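# Pack an unpowered 5.7 kg robot arm into a case

## Task

Move the limp, unpowered spare robot arm (5.7 kg, joints swing freely) from its desk into the open case standing on the other desk. At the end it must rest motionless inside the case, sitting low enough that the lid could close, though the lid is left open. The task fails if any part of it drops freely more than a few centimetres, if the case does not finish upright on that desk, or if the robot topples or ends up tilted. Release it and move the robot away afterwards; nothing counts as done if only the robot is holding it in place.

## Robot and tools

ROBOT. A wheeled base with a vertical column, a tilting head carrying two cameras, and two six-joint arms (left and right), each ending in a two-finger gripper. Folded, as at the start, it measures 0.73 m long, 0.62 m wide and 1.88 m tall, with its front 0.40 m ahead of the column. The base can only drive straight or turn in place, never sideways.

FRAMES. Base frame: origin on the floor under the column, midway between the drive wheels; x forward, y to the left, z up. left_hand and right_hand are reported in this frame as the point where the fingers meet (fingertips are 8 mm farther). The hand's z axis runs along the fingers (quat_wxyz maps (0,0,1) onto it); its y axis runs across the opening. Odometry frame = base frame at the scene's start.

execute_actions. Argument "actions" is a list holding one action or none (empty = just report state and images). An action can have:
- "base": exactly one key. translate_m is a relative drive in metres from where the base is, forward positive, -3 to 3. rotate_rad is a relative turn in radians, counter-clockwise (left) positive, -3.2 to 3.2. Base commands count from the base position in the last reported state.
- "joints": a single dictionary keyed by joint name, covering both arms and the head; values are absolute targets, not offsets. head_tilt_rad -0.61 to 1.308 (positive looks down). For each arm (left_ / right_ prefix): joint1_rad -2.879 to 2.879, joint2_rad 0 to 3.141, joint3_rad 0 to 3.019, joint4_rad -1.692 to 1.57, joint5_rad -1.57 to 1.57 (hand sideways, positive to robot's right), joint6_rad -2.094 to 2.094 (hand roll), gripper_m 0 to 0.093 = fingertip gap in metres, 0 closed. Joints you omit may still push toward earlier targets.
- "speeds": caps for this action only: translate_m 0.05 to 0.8 m/s, rotate_rad 0.1 to 1 rad/s (max is the default). Speeds do not slow arms. A base move needing over 8.667 s is refused; any action ends by 15 s.
"cameras": list of cam_head_left, cam_head_right, cam_left_wrist, cam_right_wrist, nav_camera, or "all"; omitted/null = all, [] = none. Any unknown key, name or out-of-range number rejects the whole call with no motion. If a result reports a stop, later calls in the same reply are skipped.

wait(seconds 0 to 10): no new command, returns state and images. zoom_image(camera, region [x0,y0,x1,y1] in pixels, top-left origin, at most 504x504) enlarges part of that camera's latest full image. read_manual gives only licence text. finished_scene(scene) ends the scene permanently and reports success.

ARM GEOMETRY. With joint1 at -1.57 (left) or 1.57 (right) and joints 5, 6 at 0, the arm moves in a vertical forward plane 0.23 m beside the column. Let a = j2 - 0.35, b = 1.05 + j2 - j3, c = b - j4 (c = 1.57 means fingers straight down). Hand point ahead = 0.12 + 0.39 sin a + 0.38 cos b + 0.25 cos c; height = 1.46 + 0.39 cos a - 0.38 sin b - 0.25 sin c. Example: j2, j3, j4 = 0.93, 0.78, 0.14 gives 0.60 m ahead, 1.21 m up. Real hands sag lower and nearer the column by up to 5 cm, about 12 cm under heavy or far loads; trust the reported hand positions (1 to 6 cm accuracy). Reach: about 1 m from the shoulder, lowest about 0.47 m up; the floor is out of reach.

LOADS. Per arm, fingers down: 3.2 kg near 0.4 m ahead at 0.65 to 1.2 m height; 2 kg out to 0.6 m; 1 kg out to 0.8 m at 0.9 to 1.2 m. A gripper holds roughly 2 to 6 kg depending on slipperiness. The 5.7 kg arm exceeds one arm's tested figures, so sharing it between both hands or keeping it supported is sensible. Overloaded arms settle low and report time_out or off_target.

GRIPPER. Fingers 7 cm long; outer span is the opening plus 1 cm at the tips, plus 5 cm at the base; body 10 cm wide, 7 cm thick; wrist camera sticks 11 cm out on one side. To grip, command a gap smaller than the object (off_target is then normal). A reported gap staying 0.002 m or more above target means something is held. Small joint changes (under 0.03 rad, 0.08 for joints 2 and 3) may do nothing; for gentle contact step about 0.05 rad per call from the previous target.

RESULT LINES. base_status / joint_status: done, off_target (stopped short, may still push), contact_stop (base only, wheel stalled: back off 0.05 m before turning), time_out (arm blocked; keeps a target close by), not_followed and "joint command not followed" with a cause line (self-collision check withheld the arm; move the offending joints back by 0.05 rad or more, or move the other arm). on_its_own lists uncommanded behaviour; "held at" is a target, not a position. To relieve a pushing arm, resend its reported joint positions as targets (a loaded arm sinks about 1 cm per kg each time). motor_effort shows only left_wheel and right_wheel in percent, with peak in brackets. wheel_motors_off = 1 when the wheels were cut after about 3 s of hard pushing (2 s off, base does not hold). base_odometry counts wheel turns only; if turned_by_wheels and turned_by_imu disagree by over about 4% and 0.05 rad, the base hit something or slipped. base_tilt in degrees (forward/right positive); a 0.5 degree drop in forward during a move means leaning back: reverse 0.05 m. Motor temperatures per arm joint; MOTOR HOT from 85 °C, and at 100 °C an OVER-TEMPERATURE FAULT drops that arm (joints report limit_stop_at_motor_heat).

CAMERAS. Head cameras look ahead, tilted down by about head_tilt_rad. Wrist cameras are fisheye, sitting 0.10 m behind the fingertips and looking along the fingers angled back 0.62 rad; image right is the hand's -y. nav_camera is low at the front, facing forward. Calibration matrices map the base frame into each camera.

AVOID. Letting the spare arm or its swinging links drop; knocking the case over or off its desk; driving a table edge into the column; arms striking or pressing each other; prolonged hard pushing (overheats motors, especially with joint 5 far over); tipping the robot. Finish with both grippers open and the robot backed clear.

Each tool is called in YAML: its name, and indented under it one key for each argument.

## Session

execute_actions:
  actions:
    - {"joints":{"head_tilt_rad":0.6}}

Scene clock: 0.73 s.
Motor temperatures (°C, as the motors report them): left_arm=[25 25 26 26 25 27] | right_arm=[25 24 27 26 27 24]
base_odometry: x=+0.000 y=+0.000 heading=+0.000 (m, m, rad; odometry frame)
turned_by_wheels: +0.000 (rad since the last result)
turned_by_imu: +0.000 (rad since the last result)
base_tilt: forward=+0.0 right=-0.2 (deg)
base_status: not commanded
joint_positions: head_tilt_rad=+0.618 left_joint1_rad=-1.600 left_joint2_rad=+0.917 left_joint3_rad=+0.384 left_joint4_rad=-0.987 left_joint5_rad=+0.019 left_joint6_rad=-0.063 left_gripper_m=+0.094 right_joint1_rad=+1.570 right_joint2_rad=+0.875 right_joint3_rad=+0.389 right_joint4_rad=-0.981 right_joint5_rad=+0.055 right_joint6_rad=-0.016 right_gripper_m=+0.095
joint_status: all done
wheel_motors_off: 0
motor_effort: left_wheel=-1(1) right_wheel=+2(3) (%)
left_hand: x=+0.1218 y=+0.2157 z=+1.2649 quat_wxyz=(+0.478, +0.019, -0.878, +0.001) (m; base frame)
right_hand: x=+0.1334 y=-0.2351 z=+1.2628 quat_wxyz=(+0.455, +0.019, -0.890, +0.021) (m; base frame)
pictures: cam_head_left, cam_head_right, cam_left_wrist, cam_right_wrist, nav_camera
camera_calibration (this result's frames):
cam_head_left: T_world_to_cam=[[0.0637729, -0.997861, 0.014358, 0.000889904], [-0.486349, -0.0436391, -0.872674, 1.36017], [0.871434, 0.0486699, -0.488091, 0.626456], [0, 0, 0, 1]] pos_world=[0.115543, 0.0297548, 1.49274]
cam_head_right: T_world_to_cam=[[0.0713363, -0.99737, 0.0127864, -0.0581482], [-0.505571, -0.0472051, -0.861492, 1.34306], [0.859831, 0.0549913, -0.507609, 0.660218], [0, 0, 0, 1]] pos_world=[0.115484, -0.0309024, 1.49291]
Images, in order (width x height): cam_head_left 504x504, cam_head_right 504x504, cam_left_wrist 616x616, cam_right_wrist 616x616, nav_camera 504x504.

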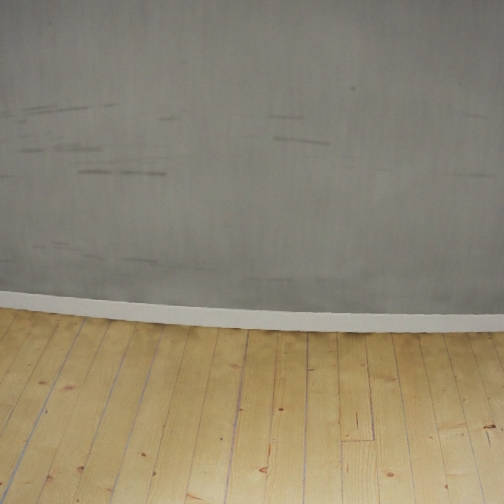

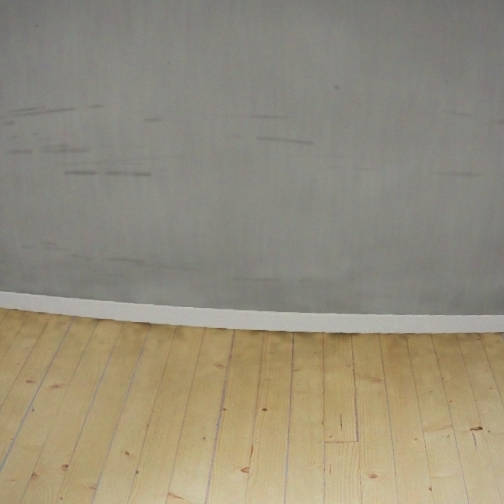

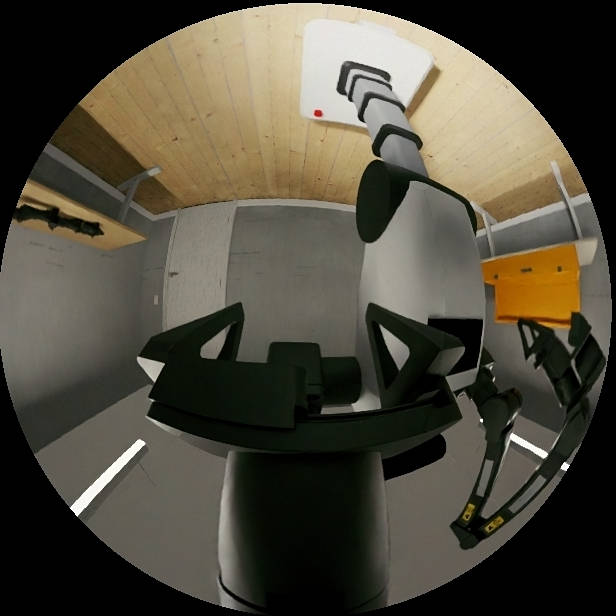

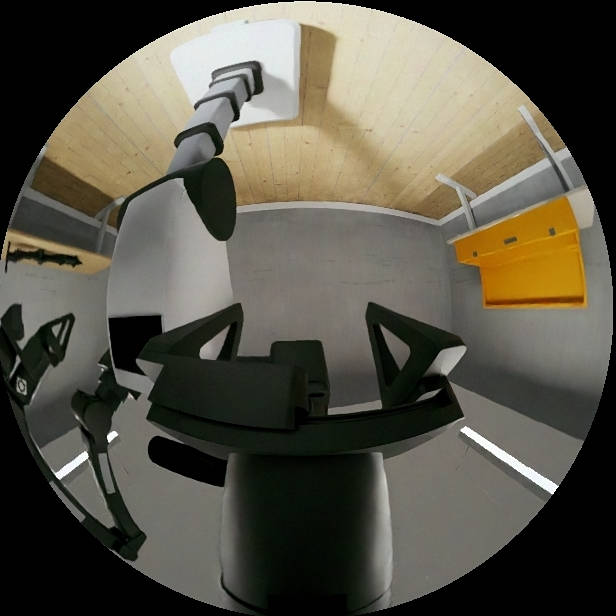

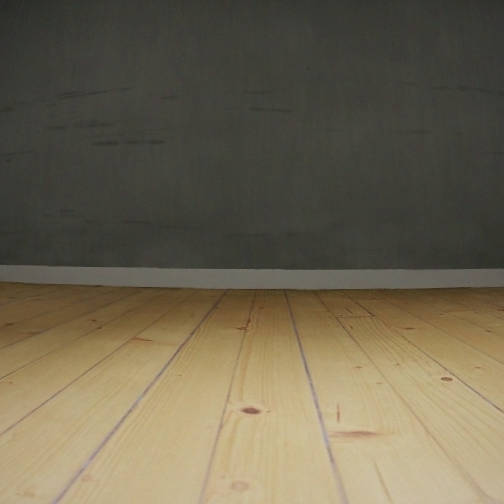

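execute_actions:
  actions:
    - {"base":{"rotate_rad":1.9}}
  cameras: ["cam_head_left","nav_camera"]

execute_actions:
  actions:
    - {"base":{"rotate_rad":2.6}}
  cameras: ["cam_head_left","nav_camera"]

Scene clock: 5.93 s.
Motor temperatures (°C, as the motors report them): left_arm=[25 25 26 26 25 27] | right_arm=[25 24 27 26 27 24]
base_odometry: x=+0.000 y=+0.000 heading=+1.899 (m, m, rad; odometry frame)
turned_by_wheels: +1.899 (rad since the last result)
turned_by_imu: +1.873 (rad since the last result)
base_tilt: forward=+0.0 right=-0.3 (deg)
base_status: done
joint_positions: head_tilt_rad=+0.618 left_joint1_rad=-1.600 left_joint2_rad=+0.917 left_joint3_rad=+0.384 left_joint4_rad=-0.987 left_joint5_rad=+0.019 left_joint6_rad=-0.063 left_gripper_m=+0.094 right_joint1_rad=+1.570 right_joint2_rad=+0.875 right_joint3_rad=+0.389 right_joint4_rad=-0.981 right_joint5_rad=+0.055 right_joint6_rad=-0.016 right_gripper_m=+0.095
joint_status: not commanded
wheel_motors_off: 0
motor_effort: left_wheel=-4(37) right_wheel=+5(41) (%)
left_hand: x=+0.1218 y=+0.2157 z=+1.2649 quat_wxyz=(+0.478, +0.019, -0.878, +0.001) (m; base frame)
right_hand: x=+0.1334 y=-0.2351 z=+1.2628 quat_wxyz=(+0.455, +0.019, -0.890, +0.021) (m; base frame)
pictures: cam_head_left, nav_camera
camera_calibration (this result's frames):
cam_head_left: T_world_to_cam=[[0.0637705, -0.997861, 0.0143685, 0.000873964], [-0.486206, -0.0436391, -0.872754, 1.36028], [0.871514, 0.0486699, -0.487949, 0.626233], [0, 0, 0, 1]] pos_world=[0.115551, 0.0297548, 1.49275]
Images, in order (width x height): cam_head_left 504x504, nav_camera 504x504.

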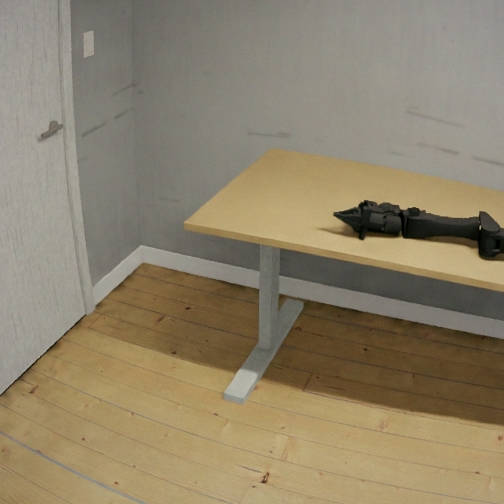

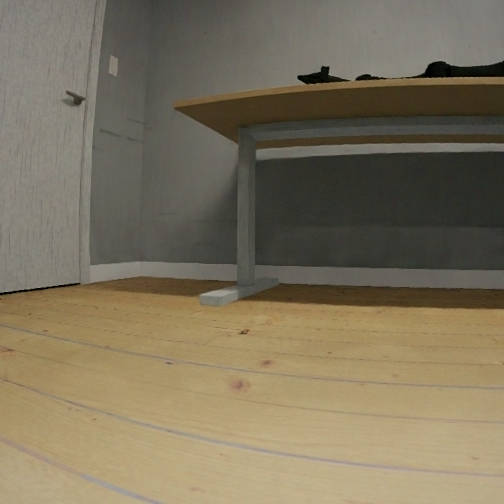

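Scene clock: 10.07 s.
Motor temperatures (°C, as the motors report them): left_arm=[25 25 26 26 25 27] | right_arm=[25 24 27 26 27 24]
base_odometry: x=+0.000 y=+0.000 heading=-1.785 (m, m, rad; odometry frame)
turned_by_wheels: +2.599 (rad since the last result)
turned_by_imu: +2.569 (rad since the last result)
base_tilt: forward=-0.1 right=-0.3 (deg)
base_status: done
joint_positions: head_tilt_rad=+0.618 left_joint1_rad=-1.600 left_joint2_rad=+0.917 left_joint3_rad=+0.384 left_joint4_rad=-0.987 left_joint5_rad=+0.019 left_joint6_rad=-0.063 left_gripper_m=+0.094 right_joint1_rad=+1.570 right_joint2_rad=+0.875 right_joint3_rad=+0.389 right_joint4_rad=-0.981 right_joint5_rad=+0.055 right_joint6_rad=-0.016 right_gripper_m=+0.095
joint_status: not commanded
wheel_motors_off: 0
motor_effort: left_wheel=-4(23) right_wheel=+5(24) (%)
left_hand: x=+0.1218 y=+0.2157 z=+1.2649 quat_wxyz=(+0.478, +0.019, -0.878, +0.001) (m; base frame)
right_hand: x=+0.1334 y=-0.2351 z=+1.2628 quat_wxyz=(+0.455, +0.019, -0.890, +0.021) (m; base frame)
pictures: cam_head_left, nav_camera
camera_calibration (this result's frames):
cam_head_left: T_world_to_cam=[[0.06377, -0.997861, 0.0143705, 0.000870876], [-0.486178, -0.0436391, -0.872769, 1.3603], [0.87153, 0.0486699, -0.487921, 0.626189], [0, 0, 0, 1]] pos_world=[0.115552, 0.0297548, 1.49275]
Images, in order (width x height): cam_head_left 504x504, nav_camera 504x504.

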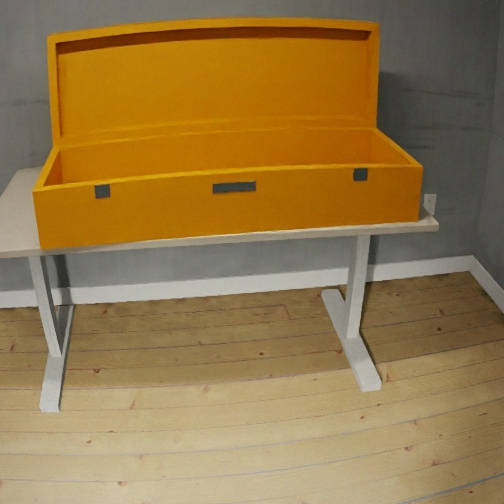

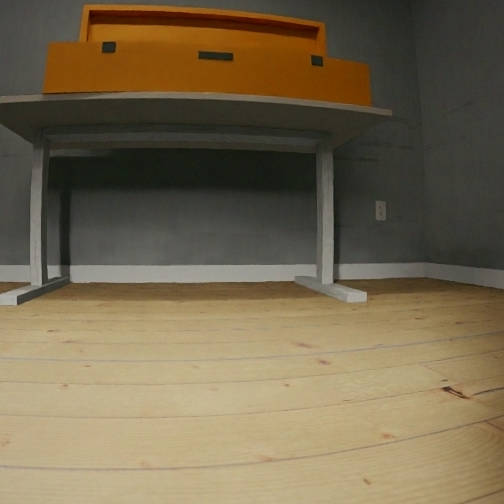

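execute_actions:
  actions:
    - {"base":{"rotate_rad":3.1},"joints":{"head_tilt_rad":0.55}}
  cameras: ["cam_head_left","cam_head_right"]

Scene clock: 15.97 s.
Motor temperatures (°C, as the motors report them): left_arm=[25 25 26 26 25 27] | right_arm=[25 24 27 26 27 24]
base_odometry: x=+0.000 y=+0.000 heading=+1.314 (m, m, rad; odometry frame)
turned_by_wheels: +3.099 (rad since the last result)
turned_by_imu: +3.063 (rad since the last result)
base_tilt: forward=+0.0 right=-0.2 (deg)
base_status: done
joint_positions: head_tilt_rad=+0.568 left_joint1_rad=-1.600 left_joint2_rad=+0.917 left_joint3_rad=+0.384 left_joint4_rad=-0.987 left_joint5_rad=+0.019 left_joint6_rad=-0.063 left_gripper_m=+0.094 right_joint1_rad=+1.570 right_joint2_rad=+0.875 right_joint3_rad=+0.389 right_joint4_rad=-0.981 right_joint5_rad=+0.055 right_joint6_rad=-0.016 right_gripper_m=+0.095
joint_status: all done
wheel_motors_off: 0
motor_effort: left_wheel=-4(24) right_wheel=+4(24) (%)
left_hand: x=+0.1218 y=+0.2157 z=+1.2649 quat_wxyz=(+0.478, +0.019, -0.878, +0.001) (m; base frame)
right_hand: x=+0.1334 y=-0.2351 z=+1.2628 quat_wxyz=(+0.455, +0.019, -0.890, +0.021) (m; base frame)
pictures: cam_head_left, cam_head_right
camera_calibration (this result's frames):
cam_head_left: T_world_to_cam=[[0.0629793, -0.997861, 0.0175139, -0.00393043], [-0.442318, -0.0436391, -0.895796, 1.39357], [0.894644, 0.0486699, -0.44412, 0.55758], [0, 0, 0, 1]] pos_world=[0.117814, 0.0297548, 1.49606]
cam_head_right: T_world_to_cam=[[0.0706116, -0.99737, 0.0163206, -0.0635547], [-0.462073, -0.0472051, -0.885585, 1.37798], [0.884026, 0.0549913, -0.464191, 0.592144], [0, 0, 0, 1]] pos_world=[0.117746, -0.0309024, 1.49623]
Images, in order (width x height): cam_head_left 504x504, cam_head_right 504x504.

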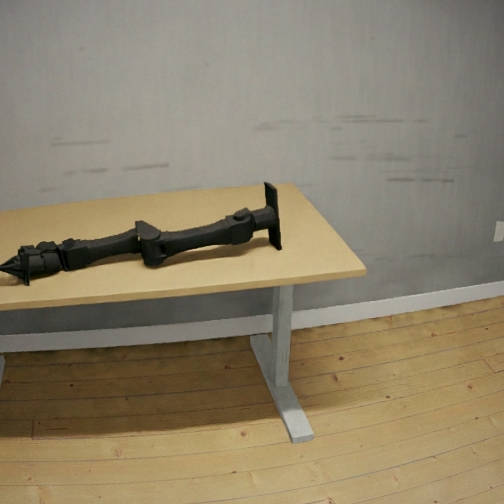

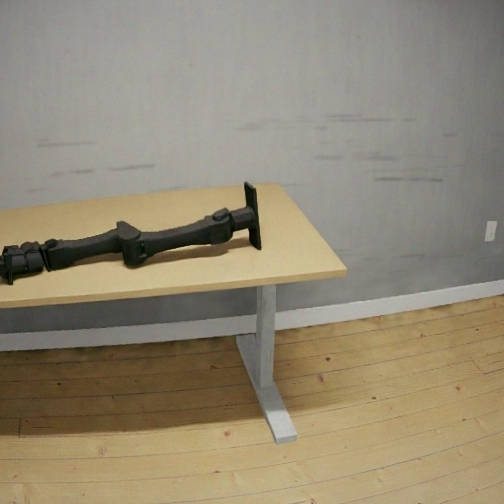

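execute_actions:
  actions:
    - {"base":{"rotate_rad":0.26},"joints":{"head_tilt_rad":0.8,"left_joint2_rad":1.55,"left_joint3_rad":0.81,"left_joint4_rad":0.22,"left_joint1_rad":-1.57,"left_joint5_rad":0,"left_joint6_rad":1.57,"right_joint2_rad":1.55,"right_joint3_rad":0.81,"right_joint4_rad":0.22,"right_joint5_rad":0,"right_joint6_rad":-1.57}}
  cameras: []

execute_actions:
  actions:
    - {"base":{"translate_m":0.9}}

Scene clock: 24.27 s.
Motor temperatures (°C, as the motors report them): left_arm=[25 25 26 26 25 27] | right_arm=[25 24 27 26 27 24]
base_odometry: x=+0.000 y=+0.000 heading=+1.573 (m, m, rad; odometry frame)
turned_by_wheels: +0.259 (rad since the last result)
turned_by_imu: +0.255 (rad since the last result)
base_tilt: forward=-0.1 right=-0.3 (deg)
base_status: done
joint_positions: head_tilt_rad=+0.802 left_joint1_rad=-1.573 left_joint2_rad=+1.552 left_joint3_rad=+0.811 left_joint4_rad=+0.207 left_joint5_rad=+0.003 left_joint6_rad=+1.558 left_gripper_m=+0.094 right_joint1_rad=+1.570 right_joint2_rad=+1.548 right_joint3_rad=+0.818 right_joint4_rad=+0.212 right_joint5_rad=+0.002 right_joint6_rad=-1.559 right_gripper_m=+0.095
joint_status: all done
wheel_motors_off: 0
motor_effort: left_wheel=-5(23) right_wheel=+4(26) (%)
left_hand: x=+0.3983 y=+0.2228 z=+0.9746 quat_wxyz=(+0.002, -0.703, -0.711, +0.005) (m; base frame)
right_hand: x=+0.4056 y=-0.2264 z=+0.9752 quat_wxyz=(-0.001, +0.703, -0.711, +0.003) (m; base frame)
pictures: none
No camera images: the call's "cameras" was empty. Leave "cameras" out to get every camera's image.

Scene clock: 27.20 s.
Motor temperatures (°C, as the motors report them): left_arm=[25 26 26 26 25 27] | right_arm=[25 24 27 26 27 24]
base_odometry: x=-0.002 y=+0.900 heading=+1.573 (m, m, rad; odometry frame)
turned_by_wheels: +0.000 (rad since the last result)
turned_by_imu: +0.001 (rad since the last result)
base_tilt: forward=+0.0 right=-0.4 (deg)
base_status: done
joint_positions: head_tilt_rad=+0.803 left_joint1_rad=-1.573 left_joint2_rad=+1.552 left_joint3_rad=+0.814 left_joint4_rad=+0.207 left_joint5_rad=+0.003 left_joint6_rad=+1.558 left_gripper_m=+0.094 right_joint1_rad=+1.570 right_joint2_rad=+1.548 right_joint3_rad=+0.816 right_joint4_rad=+0.213 right_joint5_rad=+0.002 right_joint6_rad=-1.559 right_gripper_m=+0.095
joint_status: not commanded
wheel_motors_off: 0
motor_effort: left_wheel=+0(40) right_wheel=-1(50) (%)
left_hand: x=+0.4001 y=+0.2228 z=+0.9743 quat_wxyz=(+0.001, -0.703, -0.711, +0.004) (m; base frame)
right_hand: x=+0.4050 y=-0.2264 z=+0.9753 quat_wxyz=(-0.001, +0.703, -0.711, +0.003) (m; base frame)
pictures: cam_head_left, cam_head_right, cam_left_wrist, cam_right_wrist, nav_camera
camera_calibration (this result's frames):
cam_head_left: T_world_to_cam=[[0.0653257, -0.997861, 0.00238264, 0.0192544], [-0.63857, -0.0436391, -0.768325, 1.20708], [0.766786, 0.0486699, -0.640055, 0.865713], [0, 0, 0, 1]] pos_world=[0.105731, 0.0297548, 1.48149]
cam_head_right: T_world_to_cam=[[0.0724711, -0.99737, -0.000553422, -0.0376617], [-0.655408, -0.0472051, -0.753798, 1.1847], [0.75179, 0.0549913, -0.657106, 0.895844], [0, 0, 0, 1]] pos_world=[0.105704, -0.0309024, 1.48167]
cam_left_wrist: T_world_to_cam=[[-0.999892, -0.0133323, 0.00614081, 0.393496], [-0.00733198, 0.816066, 0.577912, -0.735135], [-0.0127162, 0.577805, -0.816076, 0.795085], [0, 0, 0, 1]] pos_world=[0.398174, 0.145761, 1.07128]
cam_right_wrist: T_world_to_cam=[[0.999845, -0.0135603, 0.0112458, -0.418474], [-0.0175934, -0.801483, 0.597759, -0.755553], [0.000907499, -0.597864, -0.801597, 0.7675], [0, 0, 0, 1]] pos_world=[0.40442, -0.152376, 1.07157]
Images, in order (width x height): cam_head_left 504x504, cam_head_right 504x504, cam_left_wrist 616x616, cam_right_wrist 616x616, nav_camera 504x504.

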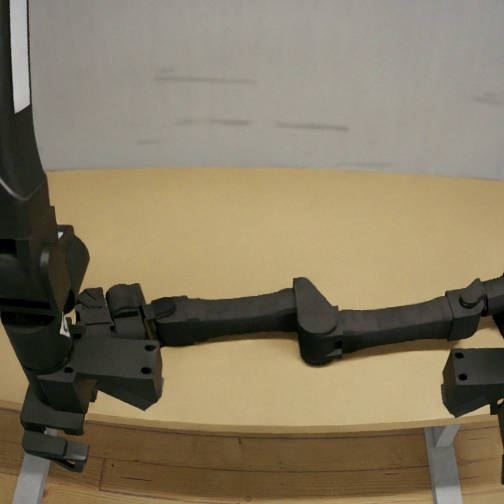

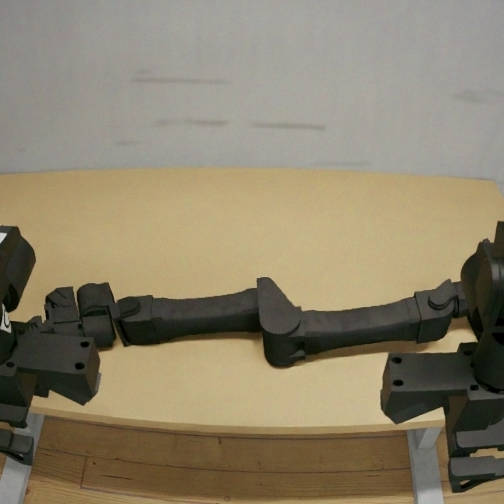

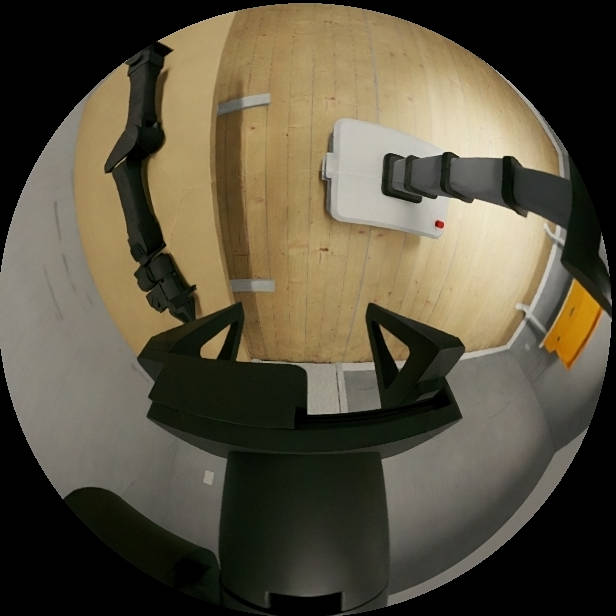

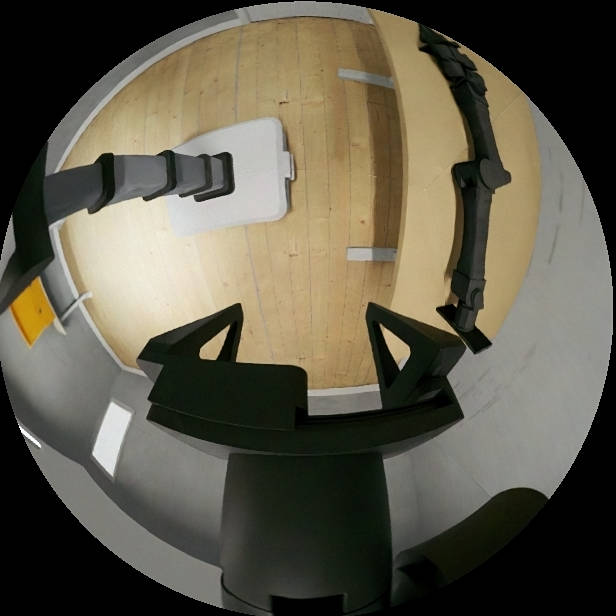

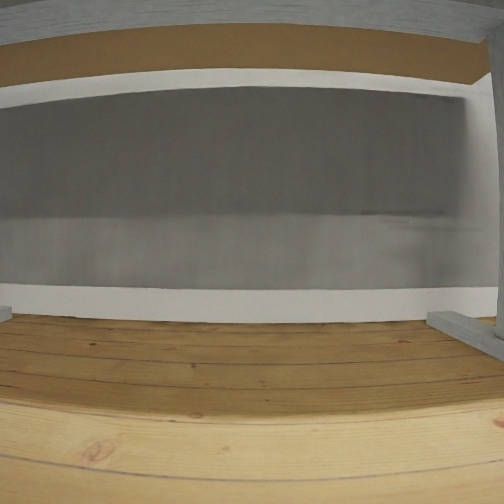

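execute_actions:
  actions:
    - {"base":{"translate_m":0.385},"joints":{"head_tilt_rad":1.15},"speeds":{"translate_m":0.3}}

Scene clock: 32.13 s.
Motor temperatures (°C, as the motors report them): left_arm=[25 26 26 26 25 27] | right_arm=[25 24 27 26 27 24]
base_odometry: x=-0.003 y=+1.285 heading=+1.572 (m, m, rad; odometry frame)
turned_by_wheels: +0.000 (rad since the last result)
turned_by_imu: -0.001 (rad since the last result)
base_tilt: forward=+0.0 right=-0.3 (deg)
base_status: done
joint_positions: head_tilt_rad=+1.149 left_joint1_rad=-1.573 left_joint2_rad=+1.552 left_joint3_rad=+0.813 left_joint4_rad=+0.207 left_joint5_rad=+0.003 left_joint6_rad=+1.558 left_gripper_m=+0.094 right_joint1_rad=+1.570 right_joint2_rad=+1.548 right_joint3_rad=+0.814 right_joint4_rad=+0.213 right_joint5_rad=+0.002 right_joint6_rad=-1.559 right_gripper_m=+0.095
joint_status: all done
wheel_motors_off: 0
motor_effort: left_wheel=-1(28) right_wheel=+0(34) (%)
left_hand: x=+0.3994 y=+0.2228 z=+0.9744 quat_wxyz=(+0.001, -0.703, -0.711, +0.005) (m; base frame)
right_hand: x=+0.4035 y=-0.2264 z=+0.9755 quat_wxyz=(+0.000, +0.703, -0.711, +0.002) (m; base frame)
pictures: cam_head_left, cam_head_right, cam_left_wrist, cam_right_wrist, nav_camera
camera_calibration (this result's frames):
cam_head_left: T_world_to_cam=[[0.0622608, -0.997861, -0.019918, 0.0537505], [-0.861335, -0.0436391, -0.506159, 0.814483], [0.504208, 0.0486699, -0.86221, 1.22096], [0, 0, 0, 1]] pos_world=[0.0825792, 0.0297548, 1.46605]
cam_head_right: T_world_to_cam=[[0.0679865, -0.99737, -0.0251037, 0.00037001], [-0.872247, -0.0472051, -0.486782, 0.784336], [0.484317, 0.0549913, -0.873163, 1.24195], [0, 0, 0, 1]] pos_world=[0.0826143, -0.0309024, 1.46623]
cam_left_wrist: T_world_to_cam=[[-0.999885, -0.0133301, 0.00728509, 0.391669], [-0.00666879, 0.816065, 0.577921, -0.73547], [-0.0136488, 0.577806, -0.81606, 0.795511], [0, 0, 0, 1]] pos_world=[0.397577, 0.145761, 1.07137]
cam_right_wrist: T_world_to_cam=[[0.999868, -0.0135627, 0.00895726, -0.414835], [-0.0162271, -0.801483, 0.597797, -0.756273], [-0.000928655, -0.597863, -0.801598, 0.768389], [0, 0, 0, 1]] pos_world=[0.403222, -0.152375, 1.07175]
Images, in order (width x height): cam_head_left 504x504, cam_head_right 504x504, cam_left_wrist 616x616, cam_right_wrist 616x616, nav_camera 504x504.

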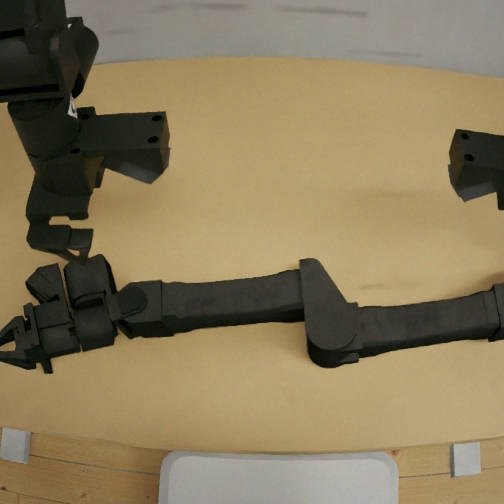

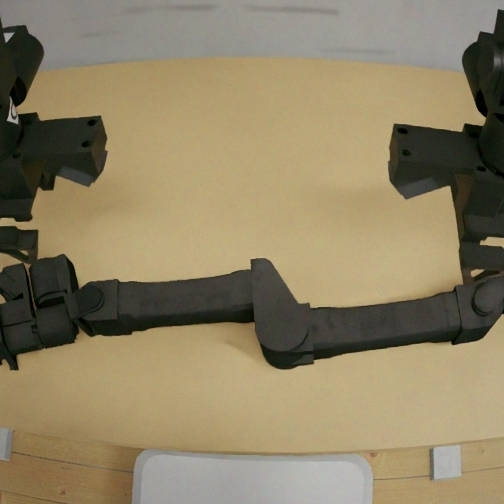

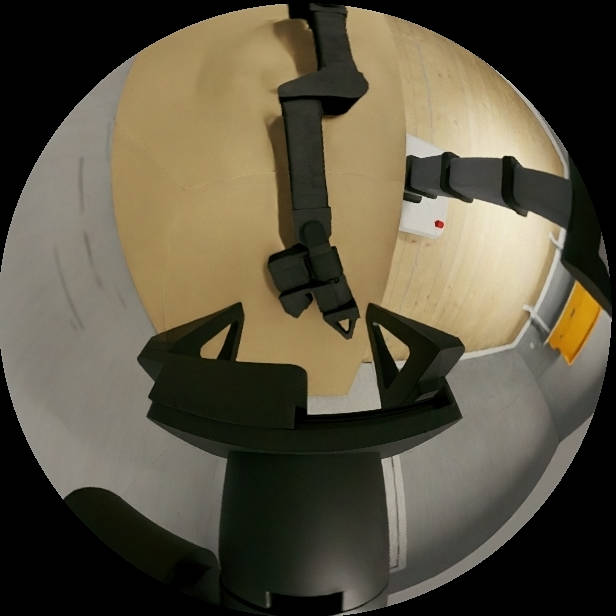

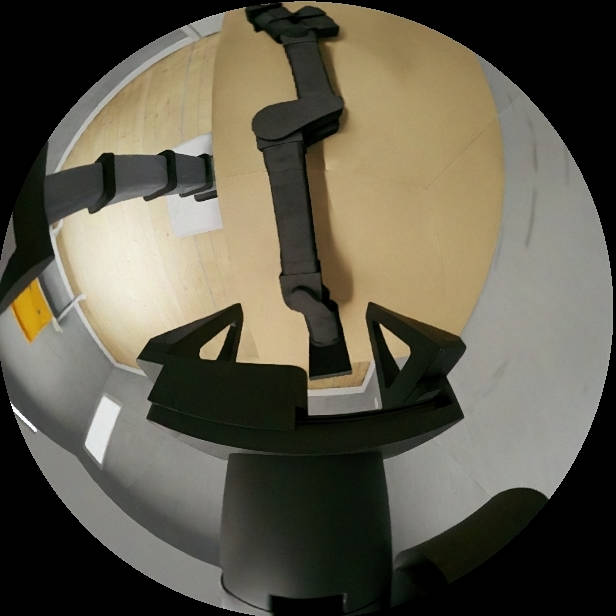

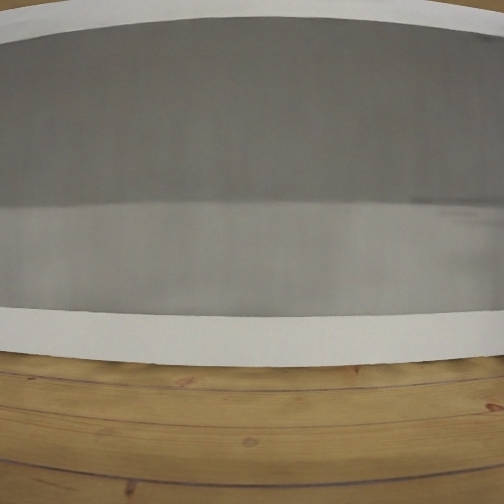

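execute_actions:
  actions:
    - {"joints":{"left_joint1_rad":-1.69,"right_joint1_rad":1.63,"left_joint2_rad":1.95,"left_joint3_rad":1.135,"left_joint4_rad":0.295,"right_joint2_rad":1.95,"right_joint3_rad":1.135,"right_joint4_rad":0.295}}
  cameras: ["cam_head_left","cam_left_wrist","cam_right_wrist"]

Scene clock: 35.57 s.
Motor temperatures (°C, as the motors report them): left_arm=[25 26 26 26 25 27] | right_arm=[25 25 27 26 27 24]
base_odometry: x=-0.003 y=+1.285 heading=+1.572 (m, m, rad; odometry frame)
turned_by_wheels: +0.000 (rad since the last result)
turned_by_imu: -0.001 (rad since the last result)
base_tilt: forward=+0.1 right=-0.2 (deg)
base_status: not commanded
joint_positions: head_tilt_rad=+1.149 left_joint1_rad=-1.695 left_joint2_rad=+1.963 left_joint3_rad=+1.133 left_joint4_rad=+0.288 left_joint5_rad=+0.001 left_joint6_rad=+1.559 left_gripper_m=+0.094 right_joint1_rad=+1.637 right_joint2_rad=+1.960 right_joint3_rad=+1.134 right_joint4_rad=+0.293 right_joint5_rad=+0.000 right_joint6_rad=-1.560 right_gripper_m=+0.095
joint_status: all done
wheel_motors_off: 0
motor_effort: left_wheel=-2(4) right_wheel=+1(2) (%)
left_hand: x=+0.3860 y=+0.1376 z=+0.8333 quat_wxyz=(-0.032, -0.724, -0.688, +0.045) (m; base frame)
right_hand: x=+0.3912 y=-0.1794 z=+0.8303 quat_wxyz=(-0.016, +0.715, -0.699, -0.024) (m; base frame)
pictures: cam_head_left, cam_left_wrist, cam_right_wrist
camera_calibration (this result's frames):
cam_head_left: T_world_to_cam=[[0.0622608, -0.997861, -0.019918, 0.0537505], [-0.861335, -0.0436391, -0.506159, 0.814483], [0.504208, 0.0486699, -0.86221, 1.22096], [0, 0, 0, 1]] pos_world=[0.0825792, 0.0297548, 1.46605]
cam_left_wrist: T_world_to_cam=[[-0.998621, 0.050384, 0.0147819, 0.362616], [0.0511583, 0.870194, 0.490046, -0.540997], [0.0118273, 0.490126, -0.871572, 0.777815], [0, 0, 0, 1]] pos_world=[0.380593, 0.0712753, 0.937674]
cam_right_wrist: T_world_to_cam=[[0.999782, 0.0205817, -0.00343102, -0.38414], [0.0190819, -0.83534, 0.549403, -0.611709], [0.00844156, -0.549349, -0.835551, 0.713245], [0, 0, 0, 1]] pos_world=[0.389708, -0.111258, 0.930709]
Images, in order (width x height): cam_head_left 504x504, cam_left_wrist 616x616, cam_right_wrist 616x616.

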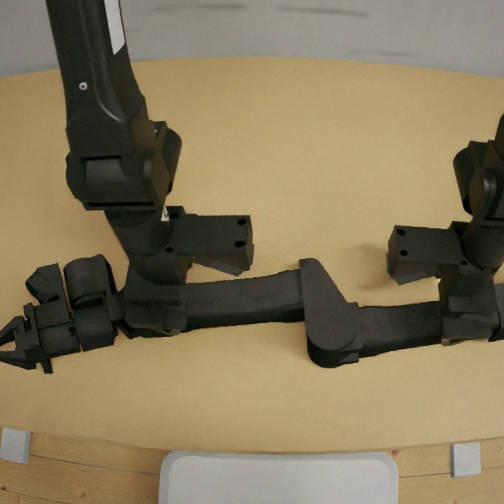

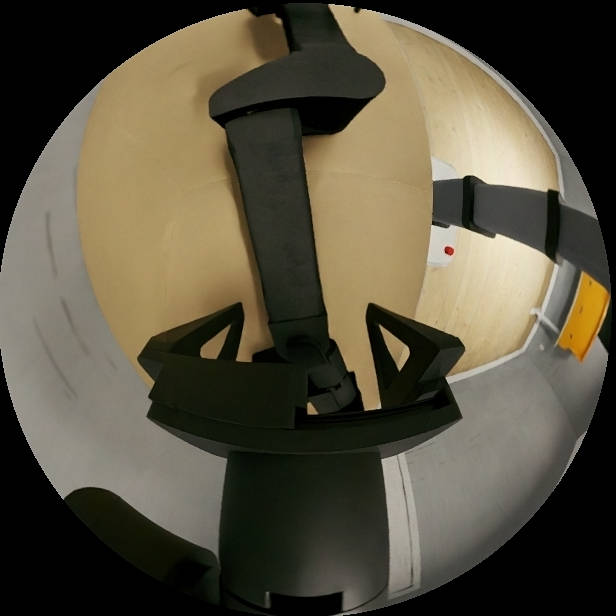

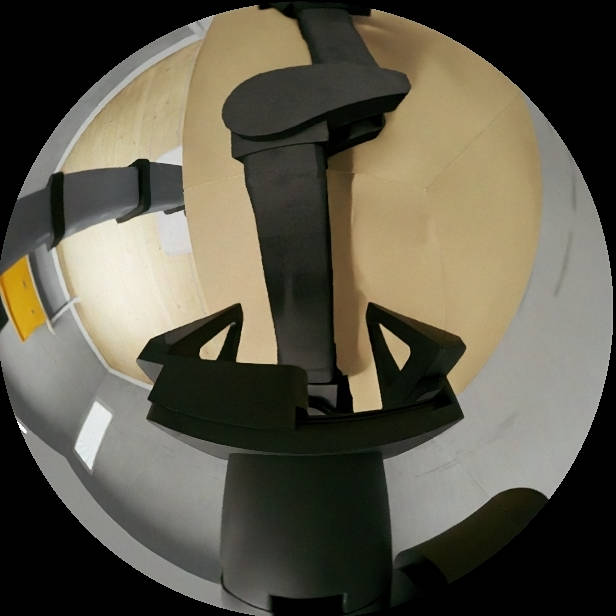

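execute_actions:
  actions:
    - {"joints":{"left_joint2_rad":2.12,"left_joint3_rad":1.31,"left_joint4_rad":0.29,"right_joint2_rad":2.12,"right_joint3_rad":1.31,"right_joint4_rad":0.29}}
  cameras: ["cam_head_left","cam_left_wrist","cam_right_wrist"]

execute_actions:
  actions:
    - {"joints":{"left_gripper_m":0.0,"right_gripper_m":0.0}}
  cameras: ["cam_head_left"]

Scene clock: 38.13 s.
Motor temperatures (°C, as the motors report them): left_arm=[25 26 26 26 25 27] | right_arm=[25 25 27 26 27 24]
base_odometry: x=-0.003 y=+1.285 heading=+1.572 (m, m, rad; odometry frame)
turned_by_wheels: +0.000 (rad since the last result)
turned_by_imu: -0.001 (rad since the last result)
base_tilt: forward=+0.0 right=-0.2 (deg)
base_status: not commanded
joint_positions: head_tilt_rad=+1.149 left_joint1_rad=-1.697 left_joint2_rad=+2.115 left_joint3_rad=+1.310 left_joint4_rad=+0.280 left_joint5_rad=+0.003 left_joint6_rad=+1.557 left_gripper_m=+0.094 right_joint1_rad=+1.636 right_joint2_rad=+2.118 right_joint3_rad=+1.311 right_joint4_rad=+0.280 right_joint5_rad=+0.000 right_joint6_rad=-1.560 right_gripper_m=+0.095
joint_status: all done
wheel_motors_off: 0
motor_effort: left_wheel=-1(4) right_wheel=+2(3) (%)
left_hand: x=+0.3917 y=+0.1294 z=+0.7729 quat_wxyz=(-0.039, -0.723, -0.688, +0.040) (m; base frame)
right_hand: x=+0.3921 y=-0.1761 z=+0.7680 quat_wxyz=(-0.019, +0.715, -0.699, -0.021) (m; base frame)
pictures: cam_head_left, cam_left_wrist, cam_right_wrist
camera_calibration (this result's frames):
cam_head_left: T_world_to_cam=[[0.0622596, -0.997861, -0.0199215, 0.053756], [-0.861364, -0.0436391, -0.506111, 0.814409], [0.504159, 0.0486699, -0.862239, 1.22101], [0, 0, 0, 1]] pos_world=[0.082575, 0.0297548, 1.46605]
cam_left_wrist: T_world_to_cam=[[-0.998845, 0.0480196, -0.00179238, 0.382885], [0.0410672, 0.87241, 0.487047, -0.498622], [0.0249515, 0.48641, -0.873374, 0.725896], [0, 0, 0, 1]] pos_world=[0.384808, 0.0635337, 0.877517]
cam_right_wrist: T_world_to_cam=[[0.999788, 0.0204245, 0.00267698, -0.389999], [0.015592, -0.835273, 0.549615, -0.57356], [0.0134616, -0.549456, -0.835414, 0.660958], [0, 0, 0, 1]] pos_world=[0.389962, -0.107946, 0.868455]
Images, in order (width x height): cam_head_left 504x504, cam_left_wrist 616x616, cam_right_wrist 616x616.

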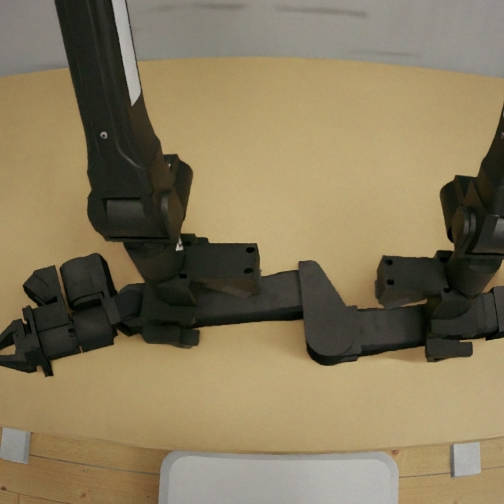

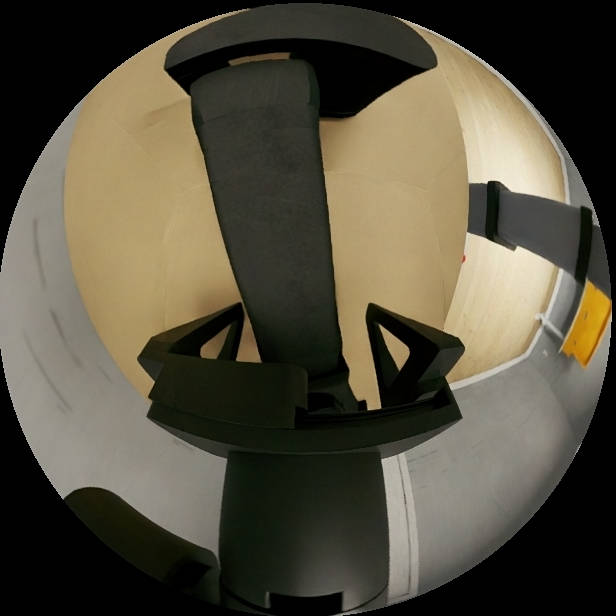

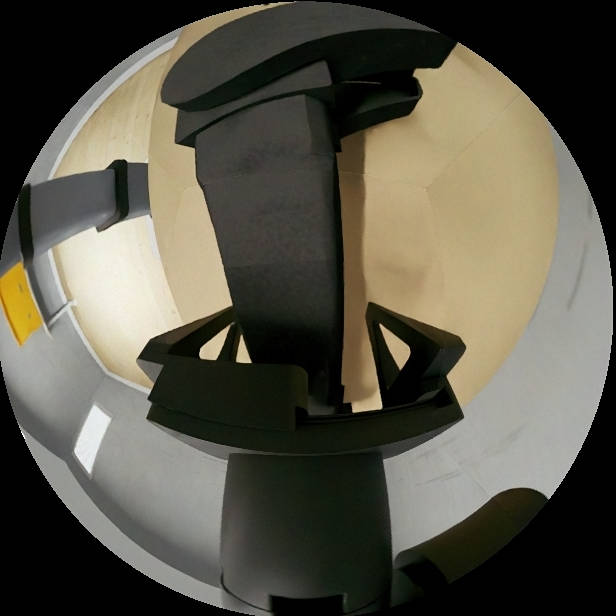

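Scene clock: 38.87 s.
Motor temperatures (°C, as the motors report them): left_arm=[25 26 26 26 25 27] | right_arm=[25 25 27 26 27 24]
base_odometry: x=-0.003 y=+1.285 heading=+1.572 (m, m, rad; odometry frame)
turned_by_wheels: +0.000 (rad since the last result)
turned_by_imu: +0.000 (rad since the last result)
base_tilt: forward=+0.0 right=-0.2 (deg)
base_status: not commanded
joint_positions: head_tilt_rad=+1.149 left_joint1_rad=-1.697 left_joint2_rad=+2.115 left_joint3_rad=+1.318 left_joint4_rad=+0.288 left_joint5_rad=+0.001 left_joint6_rad=+1.554 left_gripper_m=+0.060 right_joint1_rad=+1.636 right_joint2_rad=+2.120 right_joint3_rad=+1.307 right_joint4_rad=+0.280 right_joint5_rad=-0.002 right_joint6_rad=-1.576 right_gripper_m=+0.057
joint_status: left_gripper_m off_target (ended at +0.060, target +0.000); right_gripper_m off_target (ended at +0.057, target +0.000)
wheel_motors_off: 0
motor_effort: left_wheel=-2(2) right_wheel=+2(2) (%)
left_hand: x=+0.3984 y=+0.1293 z=+0.7723 quat_wxyz=(-0.044, -0.722, -0.690, +0.034) (m; base frame)
right_hand: x=+0.3884 y=-0.1758 z=+0.7681 quat_wxyz=(-0.017, +0.720, -0.693, -0.024) (m; base frame)
pictures: cam_head_left
camera_calibration (this result's frames):
cam_head_left: T_world_to_cam=[[0.0622596, -0.997861, -0.0199216, 0.0537562], [-0.861365, -0.0436391, -0.506109, 0.814407], [0.504157, 0.0486699, -0.862239, 1.22101], [0, 0, 0, 1]] pos_world=[0.0825749, 0.0297548, 1.46605]
Images, in order (width x height): cam_head_left 504x504.

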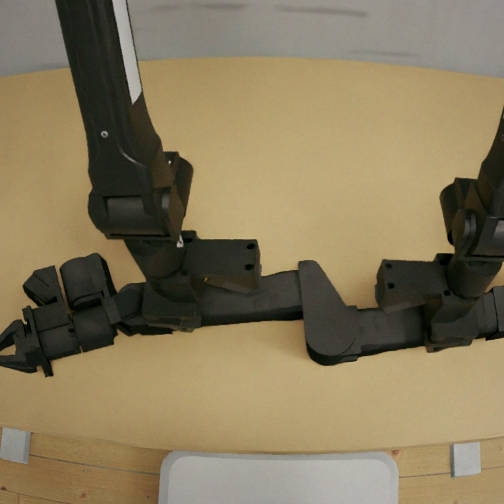

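execute_actions:
  actions:
    - {"joints":{"left_joint2_rad":1.9,"left_joint3_rad":1.1,"left_joint4_rad":0.29,"right_joint2_rad":1.9,"right_joint3_rad":1.1,"right_joint4_rad":0.29}}
  cameras: ["cam_head_left","nav_camera"]

Scene clock: 40.77 s.
Motor temperatures (°C, as the motors report them): left_arm=[25 26 27 26 25 27] | right_arm=[25 25 27 26 27 24]
base_odometry: x=-0.003 y=+1.285 heading=+1.572 (m, m, rad; odometry frame)
turned_by_wheels: +0.000 (rad since the last result)
turned_by_imu: +0.000 (rad since the last result)
base_tilt: forward=+0.1 right=-0.3 (deg)
base_status: not commanded
joint_positions: head_tilt_rad=+1.149 left_joint1_rad=-1.696 left_joint2_rad=+1.985 left_joint3_rad=+1.125 left_joint4_rad=+0.291 left_joint5_rad=+0.000 left_joint6_rad=+1.546 left_gripper_m=+0.060 right_joint1_rad=+1.650 right_joint2_rad=+2.023 right_joint3_rad=+1.141 right_joint4_rad=+0.289 right_joint5_rad=-0.007 right_joint6_rad=-1.568 right_gripper_m=+0.057
joint_status: all done
wheel_motors_off: 0
motor_effort: left_wheel=-2(4) right_wheel=+2(3) (%)
left_hand: x=+0.3671 y=+0.1379 z=+0.8286 quat_wxyz=(-0.021, -0.720, -0.691, +0.054) (m; base frame)
right_hand: x=+0.3543 y=-0.1694 z=+0.8145 quat_wxyz=(-0.002, +0.720, -0.692, -0.051) (m; base frame)
pictures: cam_head_left, nav_camera
camera_calibration (this result's frames):
cam_head_left: T_world_to_cam=[[0.0622596, -0.997861, -0.0199216, 0.0537562], [-0.861365, -0.0436391, -0.506109, 0.814407], [0.504157, 0.0486699, -0.862239, 1.22101], [0, 0, 0, 1]] pos_world=[0.0825749, 0.0297548, 1.46605]
Images, in order (width x height): cam_head_left 504x504, nav_camera 504x504.

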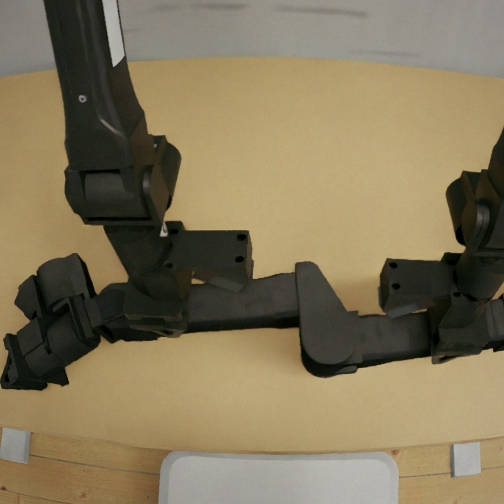

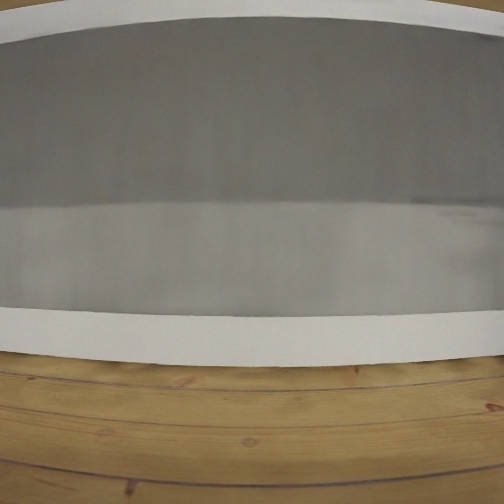

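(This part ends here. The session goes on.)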